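## Task

Leave the pill organiser resting flat on its base on the table, with the Sunday lid swung open to vertical or past it and every other lid latched closed. This must hold without the robot touching anything, so release it and pull the grippers away before finishing.

## Robot and tools

Robot: two arms, left_arm and right_arm, each with a parallel gripper. The names are labels, not image sides; left_arm sits on the +y side. A gripper's fingers extend along its own +z axis and close along its own y axis. The reported hand point lies between the finger pads, roughly 1 cm short of the tips.

Frame: results give poses in one shared scene frame. Origin is at table-top height, midway between the arms, about 5 to 10 cm behind the table's near edge. +x runs out over the table, +z is up. Positions are metres, orientation is a wxyz quaternion. Printed positions can be wrong, more so at long reach.

The 14-number row (used by execute_actions and move): values in [-1, 1]. First 7 belong to left_arm: dx, dy, dz, rx, ry, rz, opening; next 7 are the same for right_arm. Always send all 14. dx..rz are an offset, expressed in that gripper's own axes, from the gripper's pose in the most recent result showing it (for a second or later call in the same reply, or before any result in the scene showed it, from where the arm is when the action starts). Scale: 1.0 = 0.6 m or 180 degrees; rx, ry, rz form one rotation vector. Opening is absolute, not an offset: +1 fully open (0.093 m), -1 closed.

execute_actions: argument "actions" is a list with zero or one item. Empty list: just report state. Item with "rows" (1 to 15 rows) and "steps" (1 to 15, default 15, each 1/30 s): one row per step, the last row repeats to fill. Every row is measured from the same reference pose, not from the previous row. Item with only "steps" (up to 300) is a wait counted from the last result, your reply time included. Optional "pictures" boolean toggles camera images.

move: "target" is one 14-number row as above; "speed" is path top speed in m/s, 0.002 to 0.5, default 0.25 (rotation capped at twice that in rad/s). Both grippers travel straight lines finishing together, lasting 0.5 to 10 s; longer paths are cut at 10 s. Opening is applied at the start. Paths ignore obstacles and the other arm; grippers lag, drift, and may exceed the speed near full stretch. Result adds a "move:" line: ending (done, off_target, moving, held, fault), limits that acted (paced = pose clipped; held = some steps blocked, after which the arm may lurch fast), and each gripper's distance from its target.

wait: "seconds" 0 to 10; sends nothing new.

zoom_image: "camera" (cam_head_left, cam_head_right, cam_high, cam_low, cam_left_wrist, cam_right_wrist, all 672x504) and "region" [x0, y0, x1, y1] in pixels from the top-left, at most 504 by 504.

finished_scene: "scene" = current scene number. Irreversible; the result reports success.

Motion behaviour: each step the commanded pose is clipped to within 70 mm and 16 degrees of the measured pose; position wins over orientation if both cannot be met. Joint friction may leave up to about 31 mm error, and tiny commands may not move at all. After an action ends the arm only continues to its last clipped pose, so check the result and command the remainder. Zero offsets are not a pause: they pull the arm back to the reference pose. To hold an arm still, send the offset back to its desired pose in the first call of a reply and zeros afterwards, plus its desired opening. The simulation runs while you think and write.

Joint ranges (rad), base to gripper: waist -2.618 to 3.054, shoulder 0 to 3.142, elbow 0 to 3.142, wrist pitch -1.571 to 1.571, wrist yaw -1.571 to 1.571, wrist roll -2.094 to 2.094. Elbows stop just before straight.

Result lines: state line left_arm: ... | right_arm: ... with pose per arm; grip_measured = gripper motor on the opening scale (pads meet near -0.94, each mm of held width adds about 0.0208, per-gripper bias up to 0.02); Joint positions, ending with opening in metres (true gap only when nothing blocks the fingers); joint torques (offset, scaled, noisy); HELD marks steps whose command was partly withheld; pose unreachable names an arm whose command the clearance check changed; Hand target shows where each gripper is being driven; FAULT and OVER-TEMPERATURE FAULT report stops; MOTOR HOT warns from 75 °C (stop at 90 °C, arm drops at 100 °C).

Gripping: pads stop on contact while the motor keeps going, so grip_measured barely reveals contact. Pressing force grows the further your number is below the object's width reading, up to roughly 50 to 62 N per pad. Keep sending the closing value to hold.

Avoid: knocking anything off the table (fails the task), arms colliding or pressing each other, the bar and plate behind the bases (up to 3 cm high, no warning), fast or deep pushes into contact, drops and slams, and long loaded holds that heat motors. Loose objects may occasionally get a small nudge. Finish with the grippers open and clear of the organiser.

Each tool is called after "Emit:" as name(argument=value, ...), one argument or row to a line, values as JSON.

## Session

Emit:
execute_actions(
  actions=[],
)

Scene clock: 0.00 s of 4800.00 s.
left_arm: end_effector_position=(+0.3713, +0.5144, +0.2353) grip_measured=+1.000 end_effector_quat_wxyz=(+0.369, +0.182, +0.895, -0.173) | right_arm: end_effector_position=(+0.1555, -0.5349, +0.1286) grip_measured=+1.000 end_effector_quat_wxyz=(+0.174, +0.296, +0.931, +0.121)
Joint positions: left_arm=[ 0.796  2.01   2.084 -1.458  0.792  1.073  0.093] | right_arm=[-1.18   1.523  1.176 -1.241 -0.454 -0.594  0.093]
Joint velocities: left_arm=[-0.007 -0.017 -0.002  0.066 -0.066  0.022  0.   ] | right_arm=[-0.002 -0.022  0.002 -0.066  0.007  0.037  0.   ]
Joint torques (N m, as the arm reports them, + toward a larger angle): no reading
Motor temperatures (°C, as the motors report them): left_arm=[29 29 30 28 29 28] | right_arm=[30 27 27 30 30 31]
Hand target (left_arm): +0.371, +0.514, +0.235; +0.369, +0.182, +0.895, -0.173
Hand target (right_arm): +0.155, -0.535, +0.129; +0.174, +0.296, +0.931, +0.121

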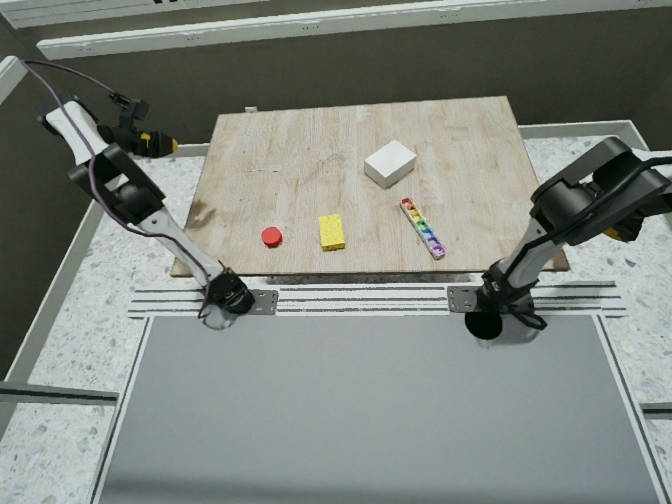

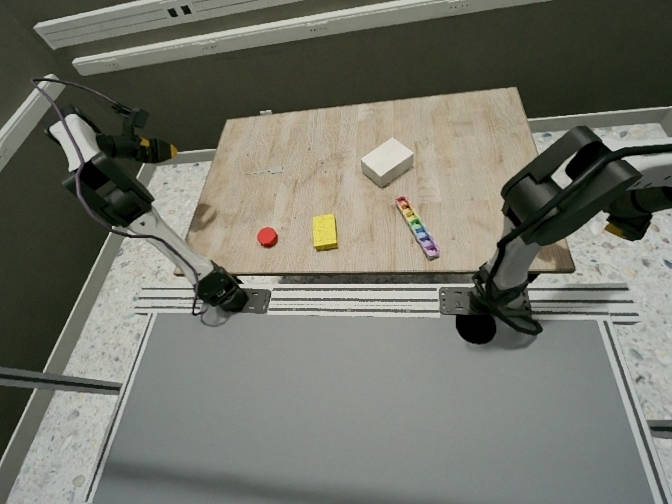

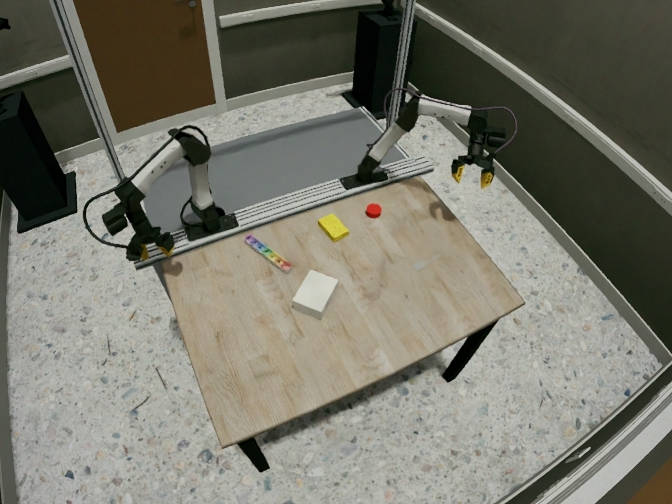

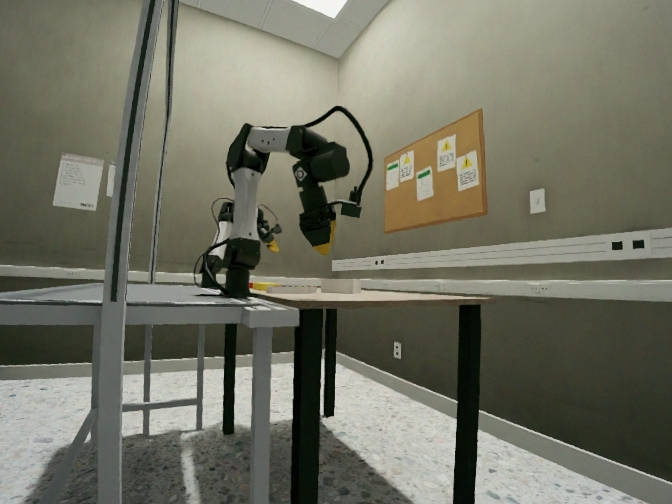

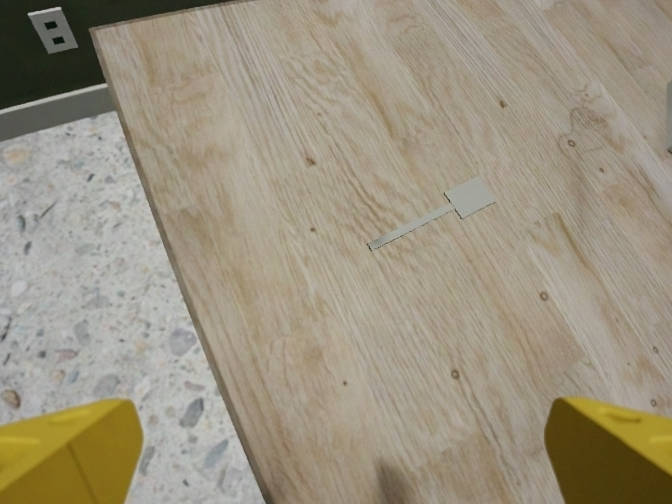

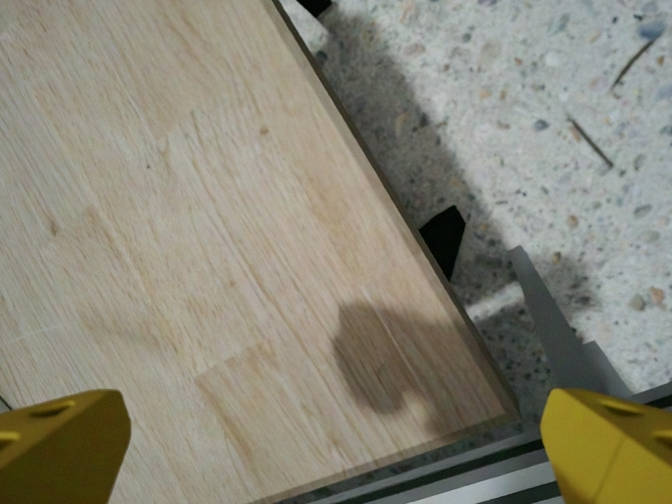

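Emit:
zoom_image(
  camera="cam_head_left",
  region=[380, 185, 470, 270],
)

Emit:
zoom_image(
  camera="cam_high",
  region=[230, 220, 310, 280],
)

Emit:
zoom_image(
  camera="cam_low",
  region=[240, 190, 380, 310],
)

Region (380, 185, 470, 270) of cam_head_left's 672x504 image, scaled by 5.600, with more detail than that image has.

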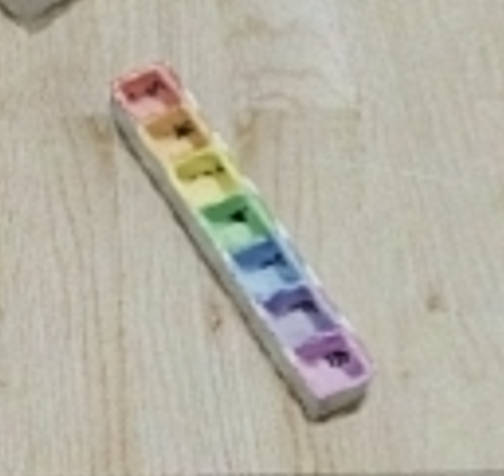

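Region (230, 220, 310, 280) of cam_high's 672x504 image, scaled by 6.300, with more detail than that image has; it fills the top 378 rows of this view, and the rest is white.

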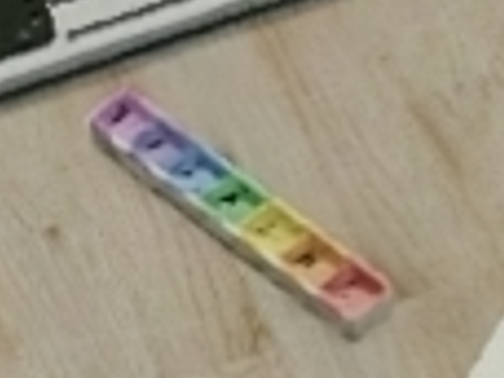

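Region (240, 190, 380, 310) of cam_low's 672x504 image, scaled by 3.600, with more detail than that image has; it fills the top 432 rows of this view, and the rest is white.

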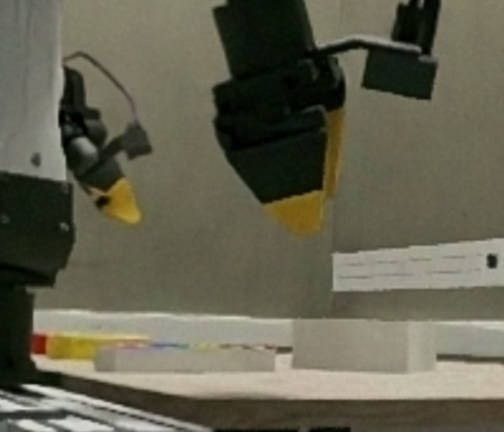

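Emit:
move(
  target=[0.092,-0.754,0.336,0.133,0.033,0.202,1,0.303,0.531,0.05,0.059,0.128,-0.303,1],
  speed=0.3,
)

Scene clock: 5.73 s of 4800.00 s.
left_arm: end_effector_position=(+0.2475, +0.0440, +0.1456) grip_measured=+1.000 end_effector_quat_wxyz=(+0.309, +0.530, +0.754, -0.234) | right_arm: end_effector_position=(+0.1817, -0.1765, +0.1542) grip_measured=+1.000 end_effector_quat_wxyz=(+0.001, -0.178, +0.984, +0.003)
Joint positions: left_arm=[-0.6    1.429  0.992 -0.467  0.426  0.422  0.093] | right_arm=[ 0.673  1.393  1.3   -1.435 -0.038  0.282  0.093]
Joint velocities: left_arm=[ 0.007 -0.012 -0.002 -0.007 -0.066  0.051  0.   ] | right_arm=[-0.017 -0.007 -0.012 -0.051 -0.051  0.051  0.   ]
Joint torques (N m, as the arm reports them, + toward a larger angle): left_arm=[-0.67 -5.73  9.18  2.1   0.1  -0.17] | right_arm=[ 0.89 -4.49  7.43  0.36  0.23 -0.01]
Motor temperatures (°C, as the motors report them): left_arm=[29 31 31 28 29 28] | right_arm=[30 27 28 31 30 31]
Hand target (left_arm): +0.251, +0.040, +0.143; +0.312, +0.529, +0.755, -0.231
Hand target (right_arm): +0.182, -0.177, +0.156; -0.003, -0.174, +0.985, -0.005
Off the commanded pose (left_arm): 0.007 m, 2 deg.
Off the commanded pose (right_arm): 0.013 m, 0 deg.
After step 90, 0.30 s passed at rest.
move: off_target (right_arm)

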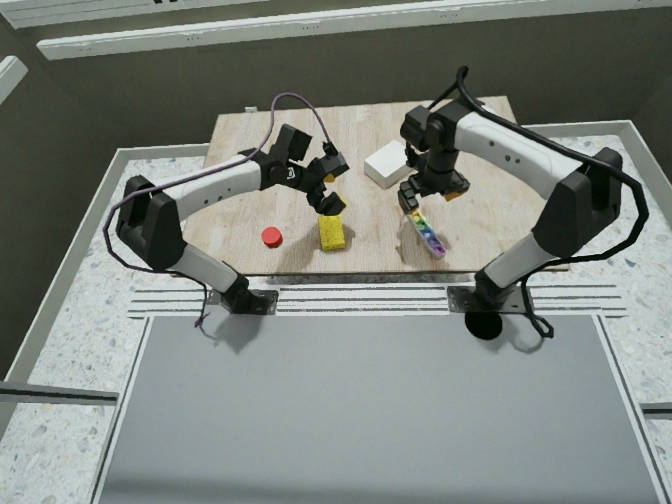

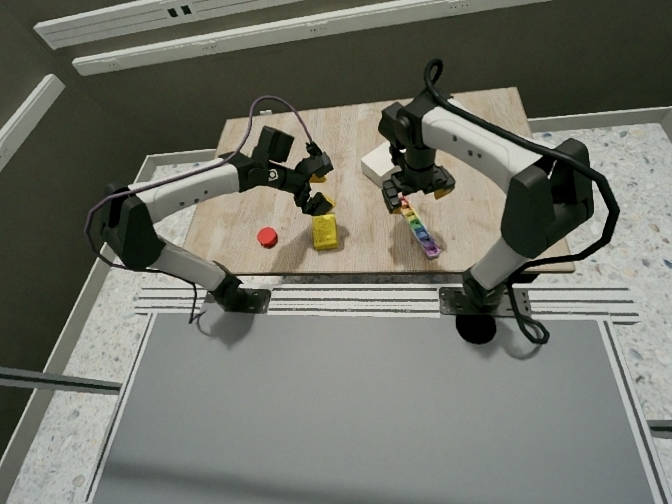

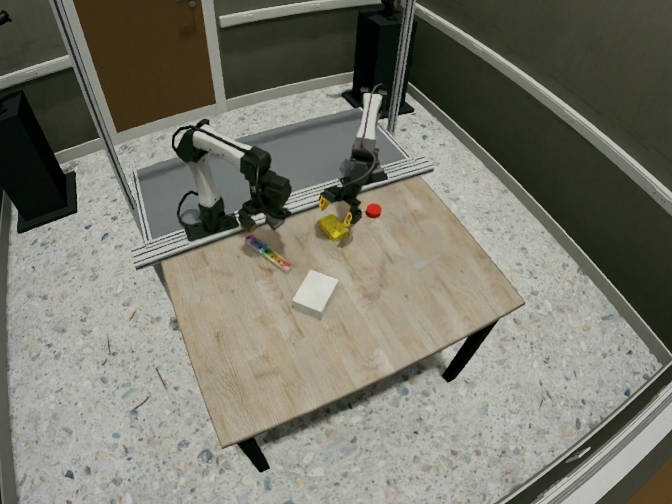

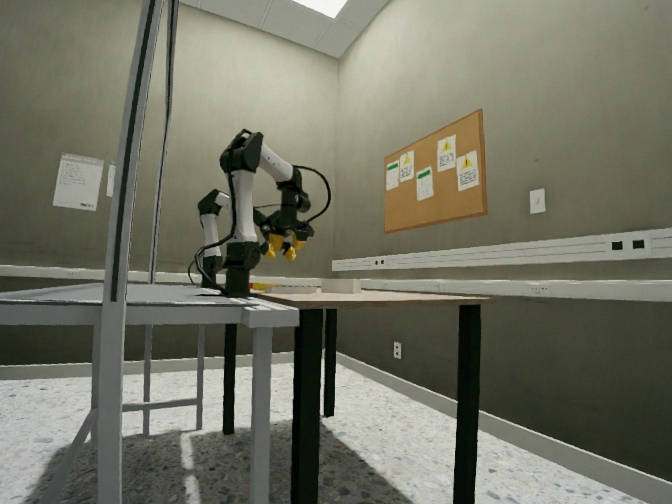

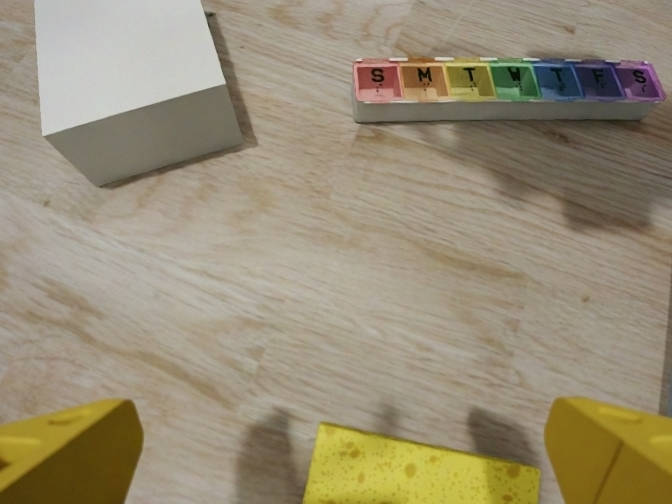

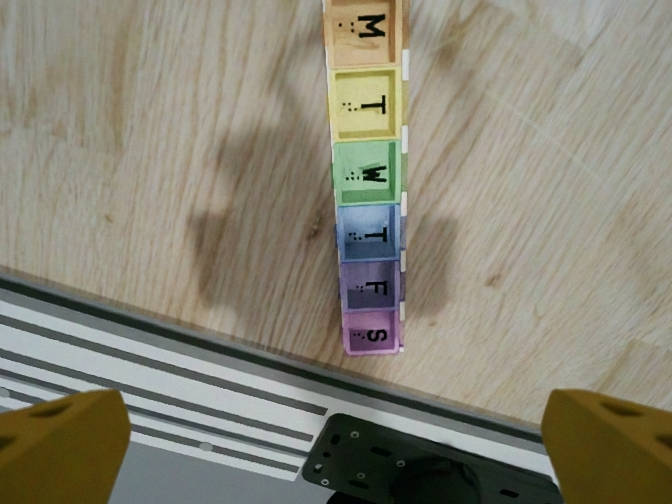

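Emit:
zoom_image(
  camera="cam_left_wrist",
  region=[340, 40, 480, 140],
)

Emit:
zoom_image(
  camera="cam_right_wrist",
  region=[290, 0, 450, 160],
)

Emit:
zoom_image(
  camera="cam_high",
  region=[220, 150, 390, 280],
)

Region (340, 40, 480, 140) of cam_left_wrist's 672x504 image, scaled by 3.600, with more detail than that image has; it fills the top 360 rows of this view, and the rest is white.

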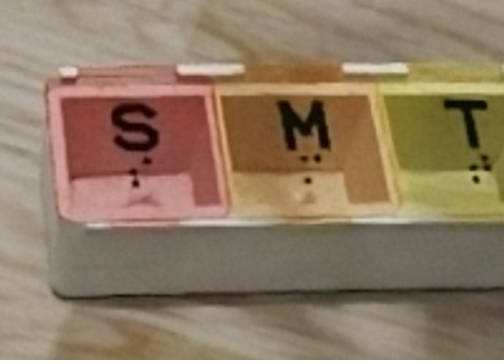

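Region (290, 0, 450, 160) of cam_right_wrist's 672x504 image, scaled by 3.150, with more detail than that image has.

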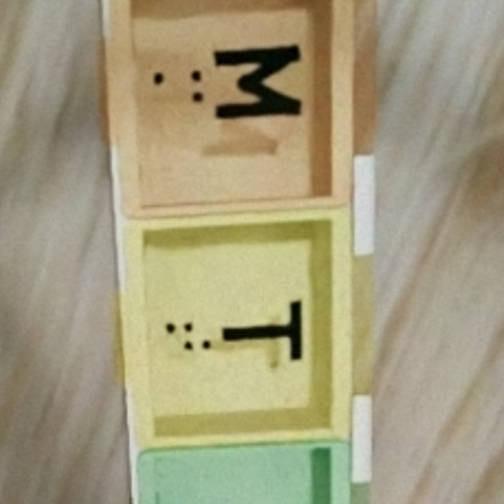

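Region (220, 150, 390, 280) of cam_high's 672x504 image, scaled by 2.965, with more detail than that image has; it fills the top 385 rows of this view, and the rest is white.

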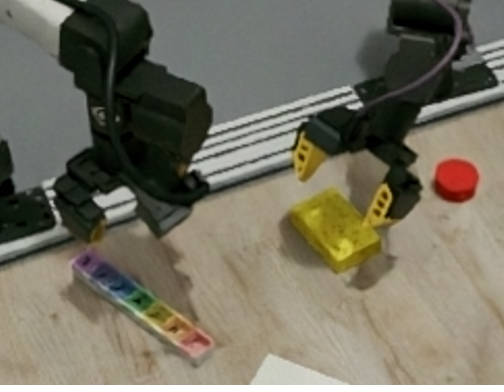

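Emit:
move(
  target=[-0.038,0,0.26,0,-0.083,0,0,0,-0.027,0.155,0,-0.14,-0.02,0.6],
  speed=0.2,
)

Scene clock: 13.93 s of 4800.00 s.
left_arm: end_effector_position=(+0.2892, -0.0713, +0.0528) grip_measured=+0.002 end_effector_quat_wxyz=(+0.401, +0.497, +0.708, -0.301) | right_arm: end_effector_position=(+0.1914, -0.1885, +0.0598) grip_measured=+0.602 end_effector_quat_wxyz=(+0.208, -0.198, +0.957, +0.047)
Joint positions: left_arm=[-0.749  1.952  0.924  0.43   0.398  0.205  0.045] | right_arm=[ 0.695  1.025  0.592 -0.681  0.068  0.246  0.074]
Joint velocities: left_arm=[-0.007 -0.002  0.012 -0.007 -0.066  0.007 -0.001] | right_arm=[-0.012 -0.007  0.002  0.007 -0.007 -0.051  0.001]
Joint torques (N m, as the arm reports them, + toward a larger angle): left_arm=[-0.87 -9.82  8.19  2.54  0.06 -0.26] | right_arm=[ 1.   -5.01  5.42  1.57  0.26 -0.11]
Motor temperatures (°C, as the motors report them): left_arm=[29 31 33 31 29 28] | right_arm=[30 28 29 31 30 31]
Hand target (left_arm): +0.290, -0.077, +0.051; +0.404, +0.496, +0.707, -0.300
Hand target (right_arm): +0.190, -0.190, +0.059; +0.215, -0.204, +0.954, +0.045
Off the commanded pose (left_arm): 0.006 m, 0 deg.
Off the commanded pose (right_arm): 0.005 m, 1 deg.
After step 90, 3.37 s passed at rest.
move: done

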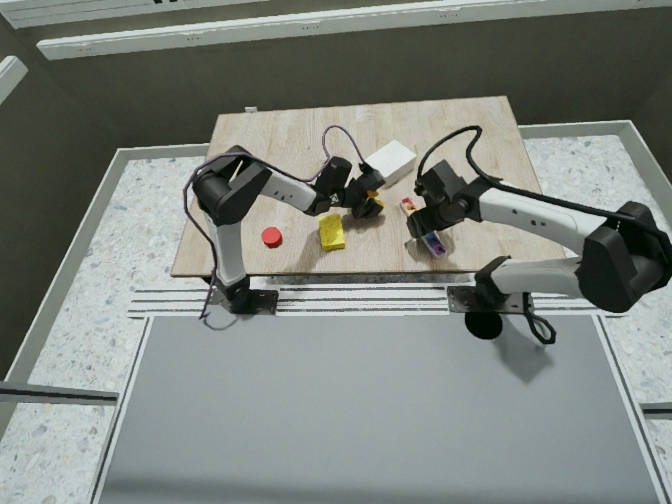

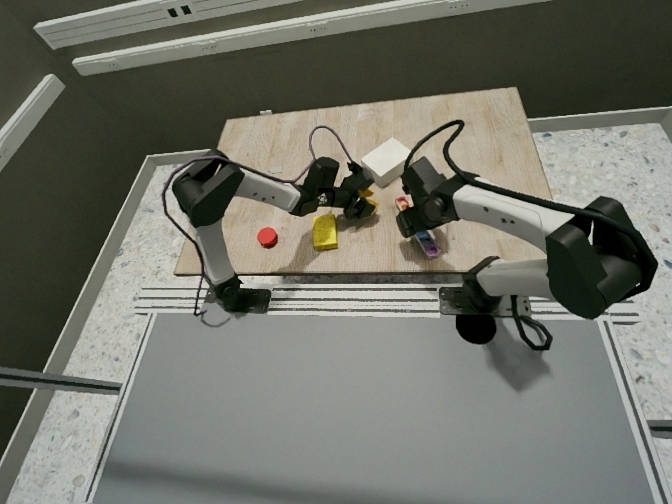

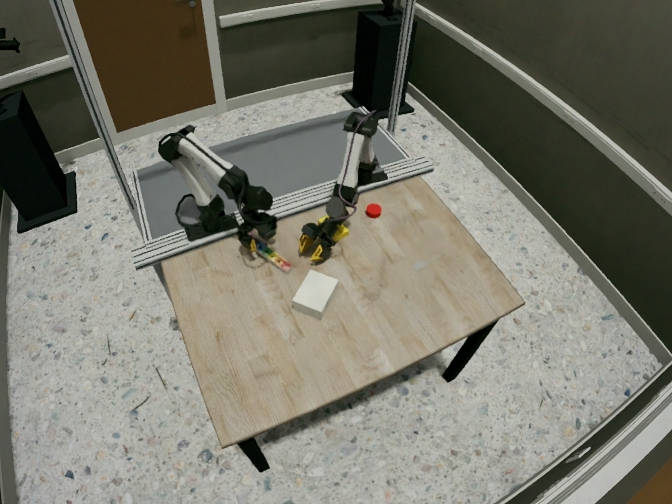

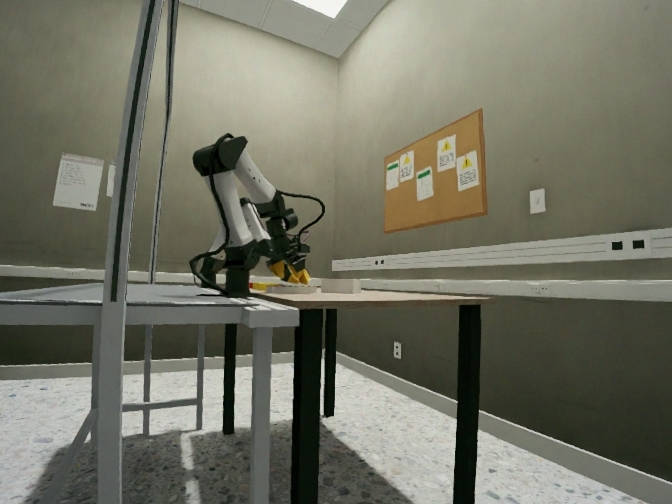

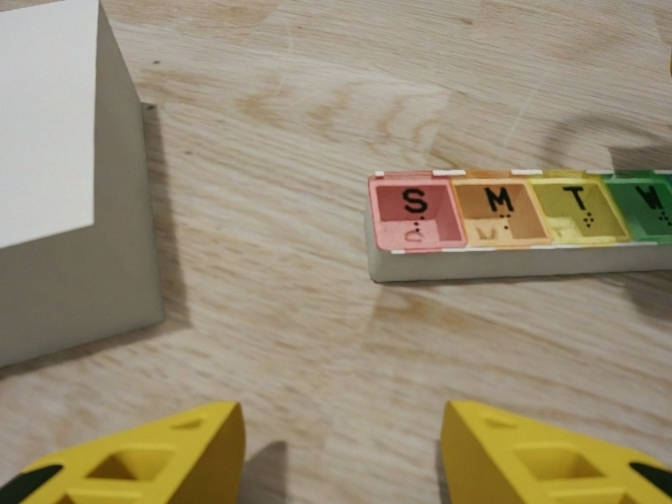

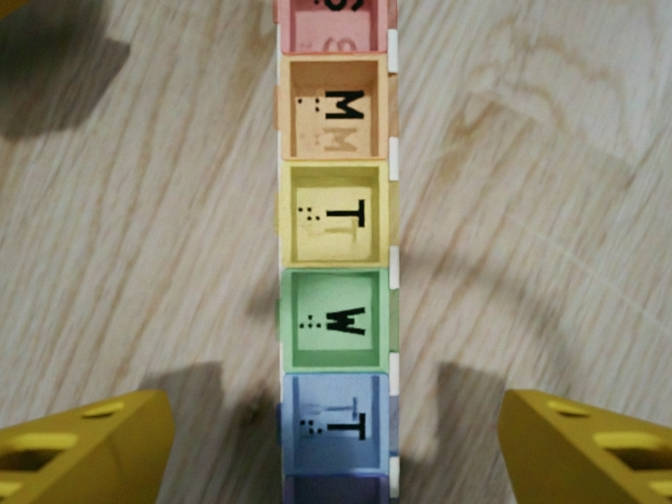

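Emit:
move(
  target=[0.008,-0.01,0.08,0,0.055,0,0,-0.016,0,0.077,0,-0.083,0,0.6],
  speed=0.08,
)

Emit:
zoom_image(
  camera="cam_low",
  region=[250, 230, 350, 305],
)

Scene clock: 17.87 s of 4800.00 s.
left_arm: end_effector_position=(+0.2983, -0.1078, +0.0348) grip_measured=+0.002 end_effector_quat_wxyz=(+0.350, +0.514, +0.737, -0.265) | right_arm: end_effector_position=(+0.2220, -0.1731, +0.0337) grip_measured=+0.602 end_effector_quat_wxyz=(+0.342, -0.184, +0.917, +0.086)
Joint positions: left_arm=[-0.81   2.081  1.176  0.174  0.319  0.211  0.045] | right_arm=[ 0.712  1.025  0.319 -0.12   0.13   0.246  0.074]
Joint velocities: left_arm=[-0.012  0.002  0.002 -0.007  0.037  0.051 -0.001] | right_arm=[-0.002 -0.022 -0.007  0.037 -0.022 -0.037  0.   ]
Joint torques (N m, as the arm reports them, + toward a larger angle): left_arm=[ -0.81 -11.23   9.14   1.92   0.03  -0.09] | right_arm=[ 1.26 -0.31  5.59  2.15  0.38 -0.16]
Motor temperatures (°C, as the motors report them): left_arm=[29 32 33 31 29 28] | right_arm=[30 28 29 32 30 31]
Hand target (left_arm): +0.296, -0.110, +0.025; +0.338, +0.520, +0.741, -0.258
Hand target (right_arm): +0.217, -0.177, +0.022; +0.330, -0.191, +0.921, +0.074
Off the commanded pose (left_arm): 0.011 m, 2 deg.
Off the commanded pose (right_arm): 0.014 m, 2 deg.
move: off_target (left_arm, right_arm)

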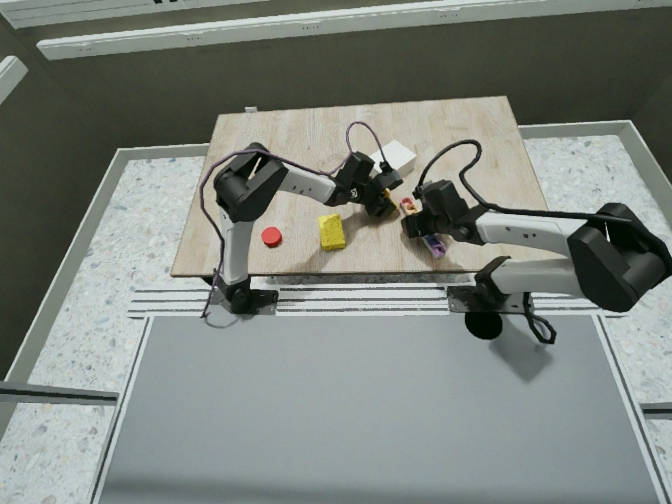

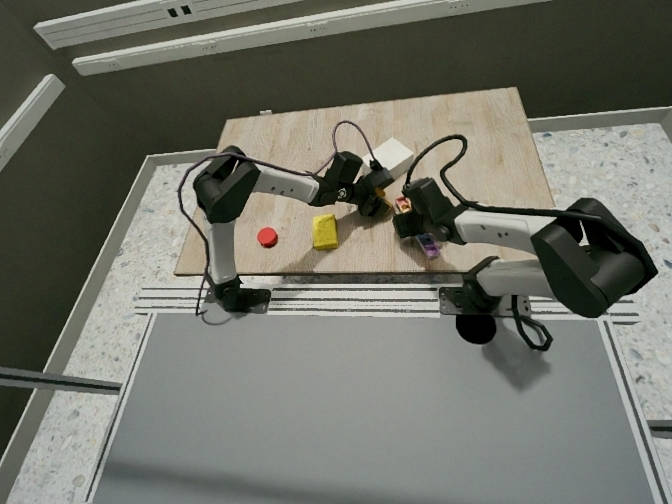

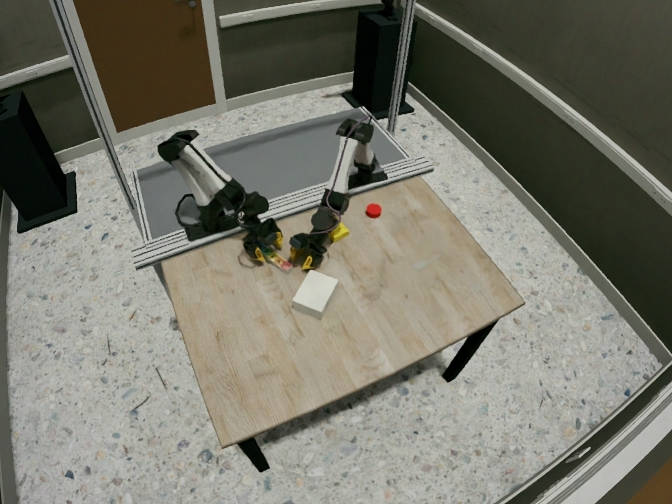

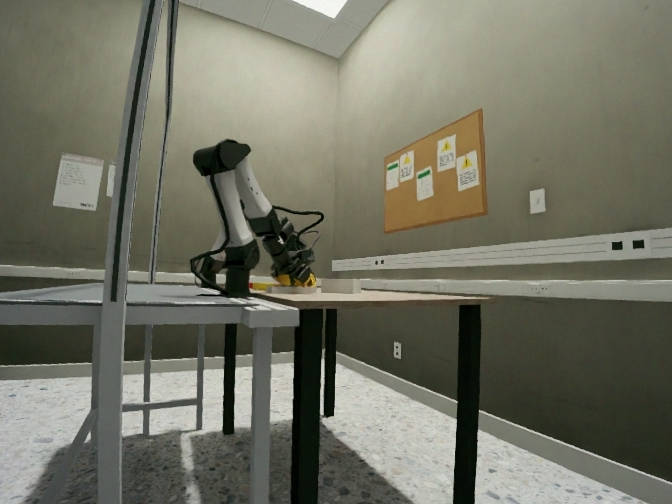

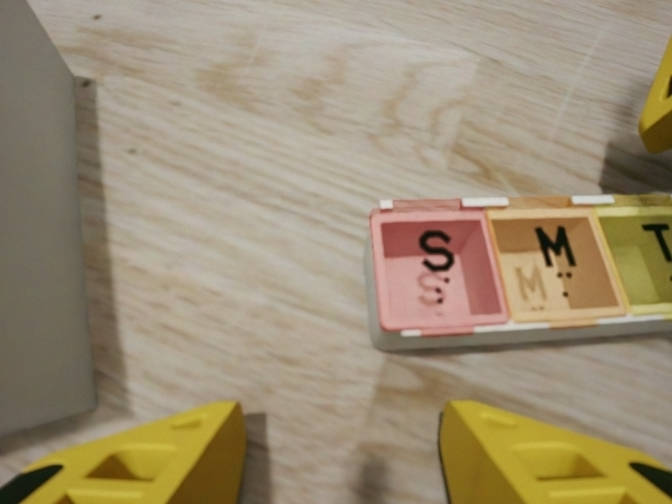

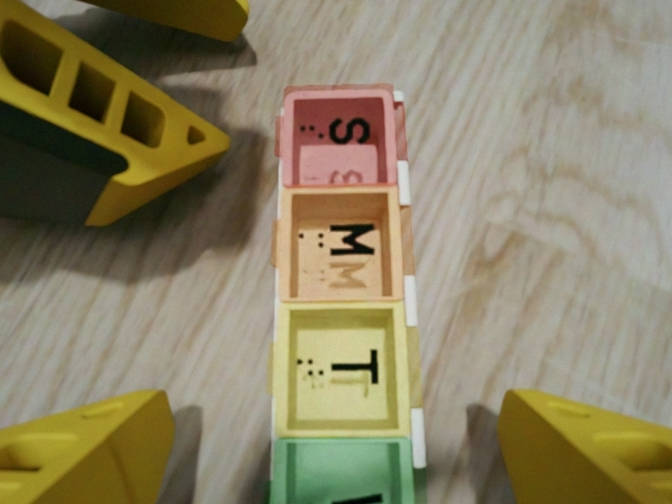

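Region (250, 230, 350, 305) of cam_low's 672x504 image, scaled by 5.040, with more detail than that image has; it fills the top 378 rows of this view, and the rest is white.

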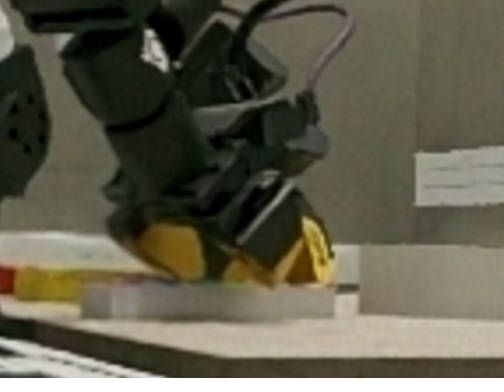

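Emit:
move(
  target=[0.027,0,0.02,0,0.01,0,0,0.047,-0.005,0.018,0,0.035,0,0.2],
  speed=0.05,
)

Emit:
zoom_image(
  camera="cam_low",
  region=[250, 230, 350, 305],
)

Scene clock: 20.17 s of 4800.00 s.
left_arm: end_effector_position=(+0.2980, -0.1073, +0.0273) grip_measured=+0.002 end_effector_quat_wxyz=(+0.344, +0.516, +0.739, -0.263) | right_arm: end_effector_position=(+0.2154, -0.1731, +0.0194) grip_measured=+0.202 end_effector_quat_wxyz=(+0.313, -0.192, +0.926, +0.085)
Joint positions: left_arm=[-0.81   2.097  1.176  0.177  0.319  0.213  0.045] | right_arm=[ 0.712  1.077  0.319 -0.127  0.103  0.246  0.055]
Joint velocities: left_arm=[ 0.007  0.002 -0.027 -0.007 -0.066  0.022 -0.001] | right_arm=[-0.022 -0.007 -0.002 -0.037 -0.051  0.022 -0.001]
Joint torques (N m, as the arm reports them, + toward a larger angle): left_arm=[ -0.47 -11.08   7.82   2.23   0.08  -0.07] | right_arm=[-0.37 -0.93  5.69  1.81  0.11 -0.02]
Motor temperatures (°C, as the motors report them): left_arm=[29 33 34 32 29 28] | right_arm=[30 28 30 32 30 31]
Hand target (left_arm): +0.297, -0.107, +0.015; +0.338, +0.518, +0.742, -0.257
Hand target (right_arm): +0.210, -0.181, +0.008; +0.292, -0.188, +0.935, +0.075
Off the commanded pose (left_arm): 0.013 m, 1 deg.
Off the commanded pose (right_arm): 0.016 m, 3 deg.
move: off_target (left_arm, right_arm)

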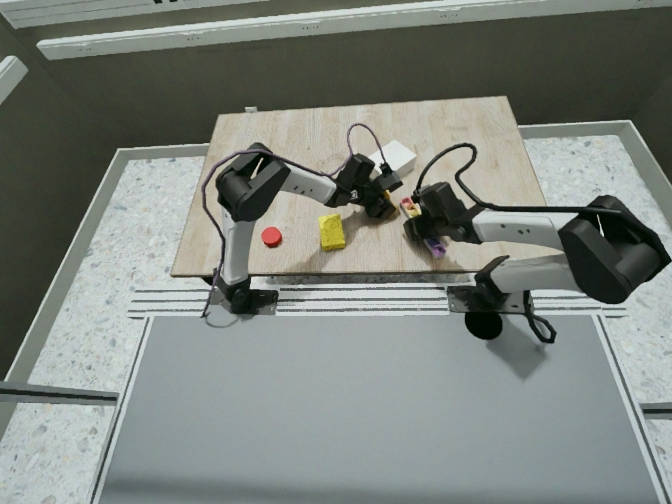

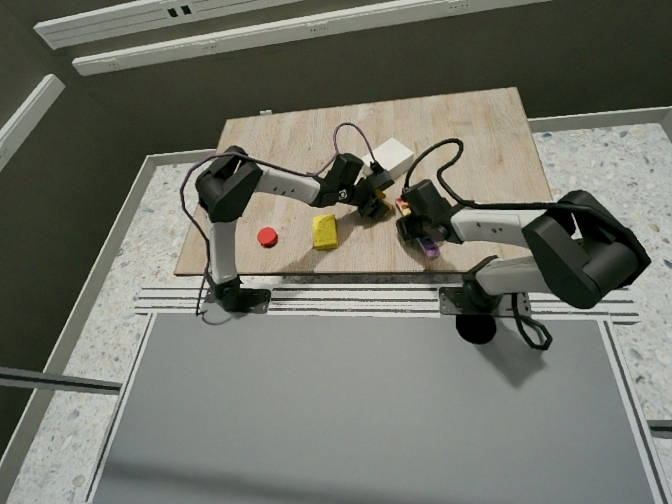

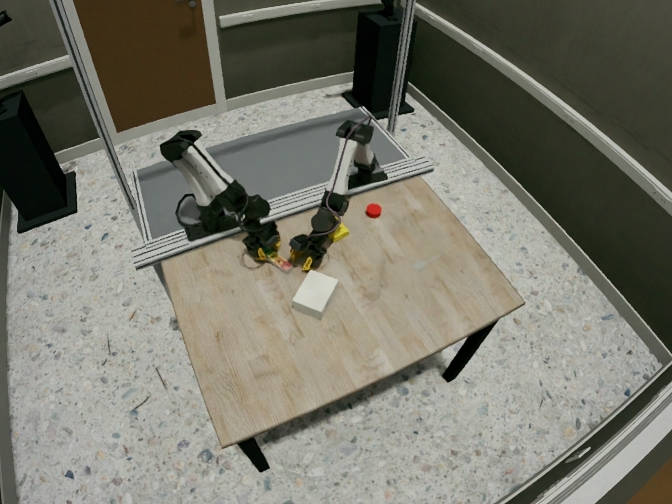

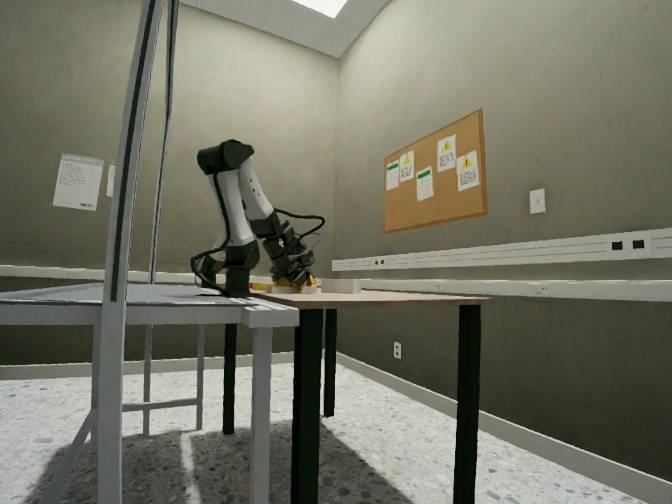

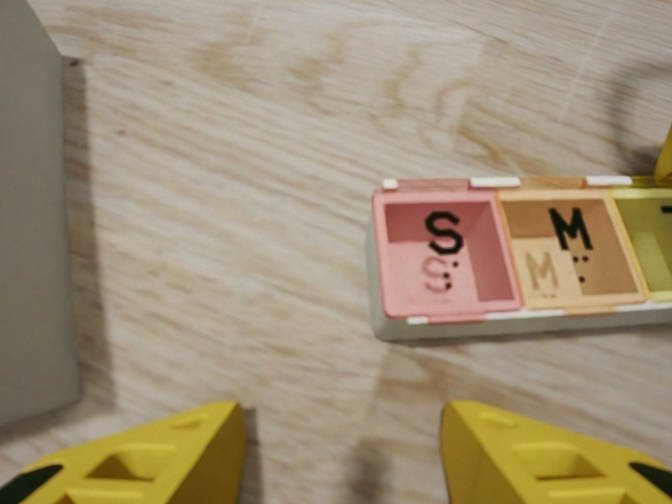

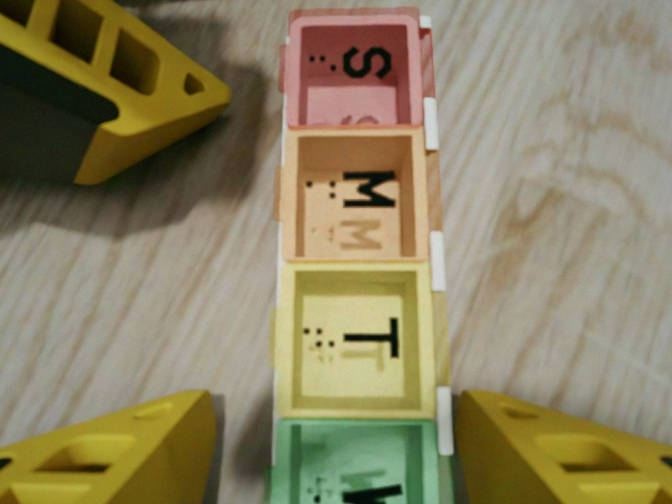

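Region (250, 230, 350, 305) of cam_low's 672x504 image, scaled by 5.040, with more detail than that image has; it fills the top 378 rows of this view, and the rest is white.

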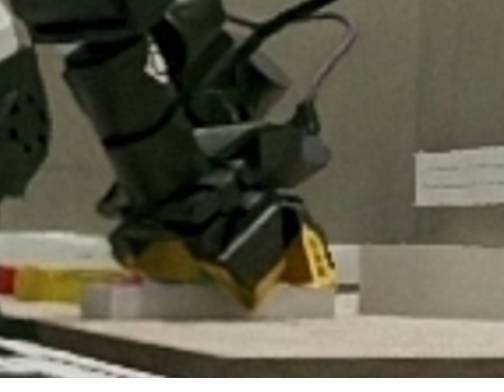

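Emit:
move(
  target=[0.008,0,0.031,0,0.005,0,-0.04,0.012,0,0.012,0,0,0,-0.44],
  speed=0.03,
)

Scene clock: 21.43 s of 4800.00 s.
left_arm: end_effector_position=(+0.3037, -0.1138, +0.0269) grip_measured=-0.038 end_effector_quat_wxyz=(+0.349, +0.515, +0.737, -0.265) | right_arm: end_effector_position=(+0.2188, -0.1701, +0.0218) grip_measured=-0.394 end_effector_quat_wxyz=(+0.326, -0.191, +0.922, +0.092)
Joint positions: left_arm=[-0.81   2.124  1.21   0.181  0.319  0.213  0.043] | right_arm=[ 0.712  1.077  0.309 -0.085  0.102  0.246  0.026]
Joint velocities: left_arm=[-0.007 -0.012 -0.017  0.007 -0.022 -0.051 -0.   ] | right_arm=[ 0.002 -0.017 -0.012  0.066  0.037 -0.037  0.   ]
Joint torques (N m, as the arm reports them, + toward a larger angle): left_arm=[-1.   -9.99  8.76  2.17  0.01 -0.18] | right_arm=[ 0.82 -0.49  5.11  2.22  0.21  0.  ]
Motor temperatures (°C, as the motors report them): left_arm=[29 34 34 32 29 28] | right_arm=[30 28 30 32 30 31]
Hand target (left_arm): +0.301, -0.118, +0.012; +0.338, +0.518, +0.742, -0.260
Hand target (right_arm): +0.214, -0.174, +0.010; +0.312, -0.192, +0.926, +0.085
Off the commanded pose (left_arm): 0.016 m, 1 deg.
Off the commanded pose (right_arm): 0.014 m, 2 deg.
move: off_target (left_arm, right_arm)

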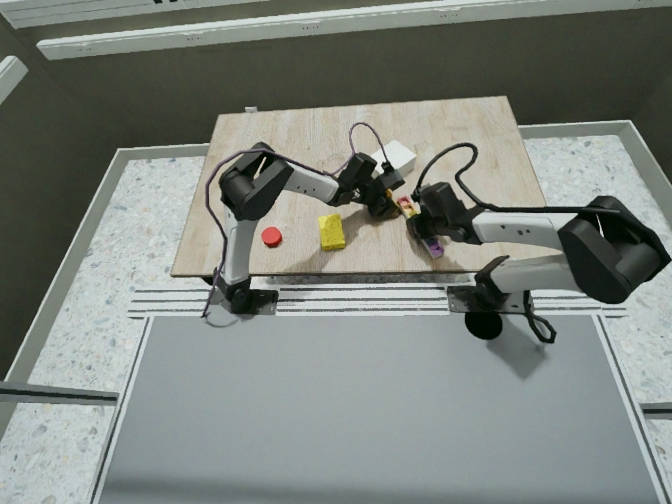

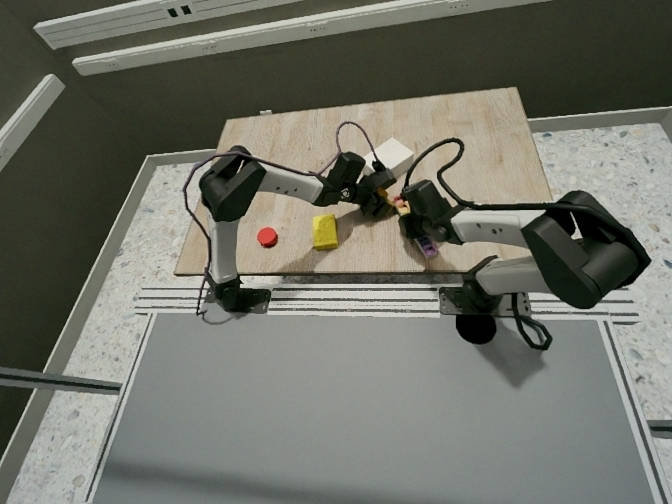

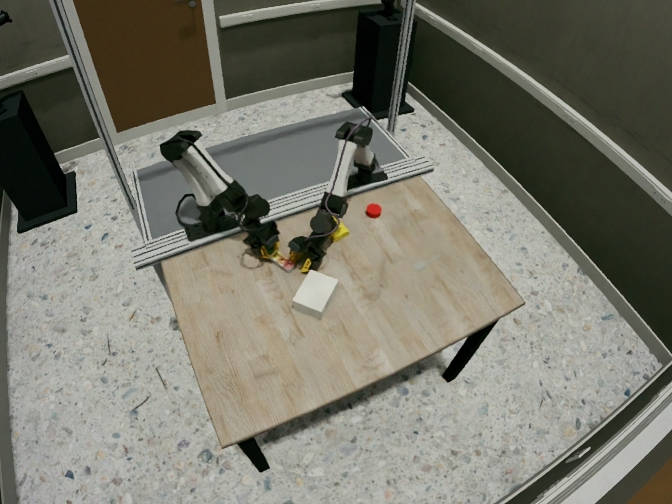

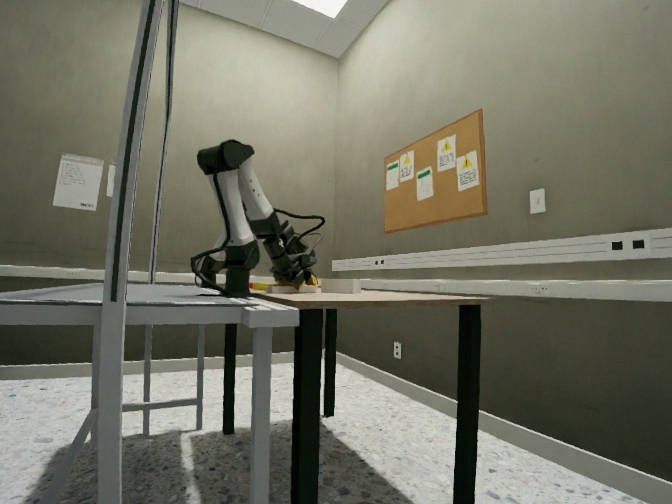

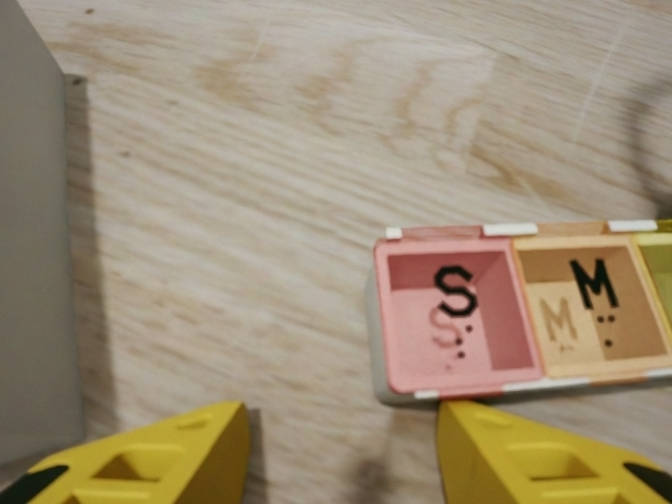

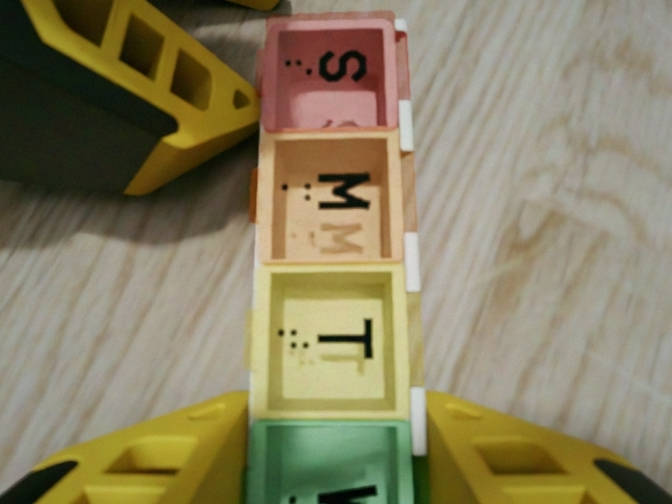

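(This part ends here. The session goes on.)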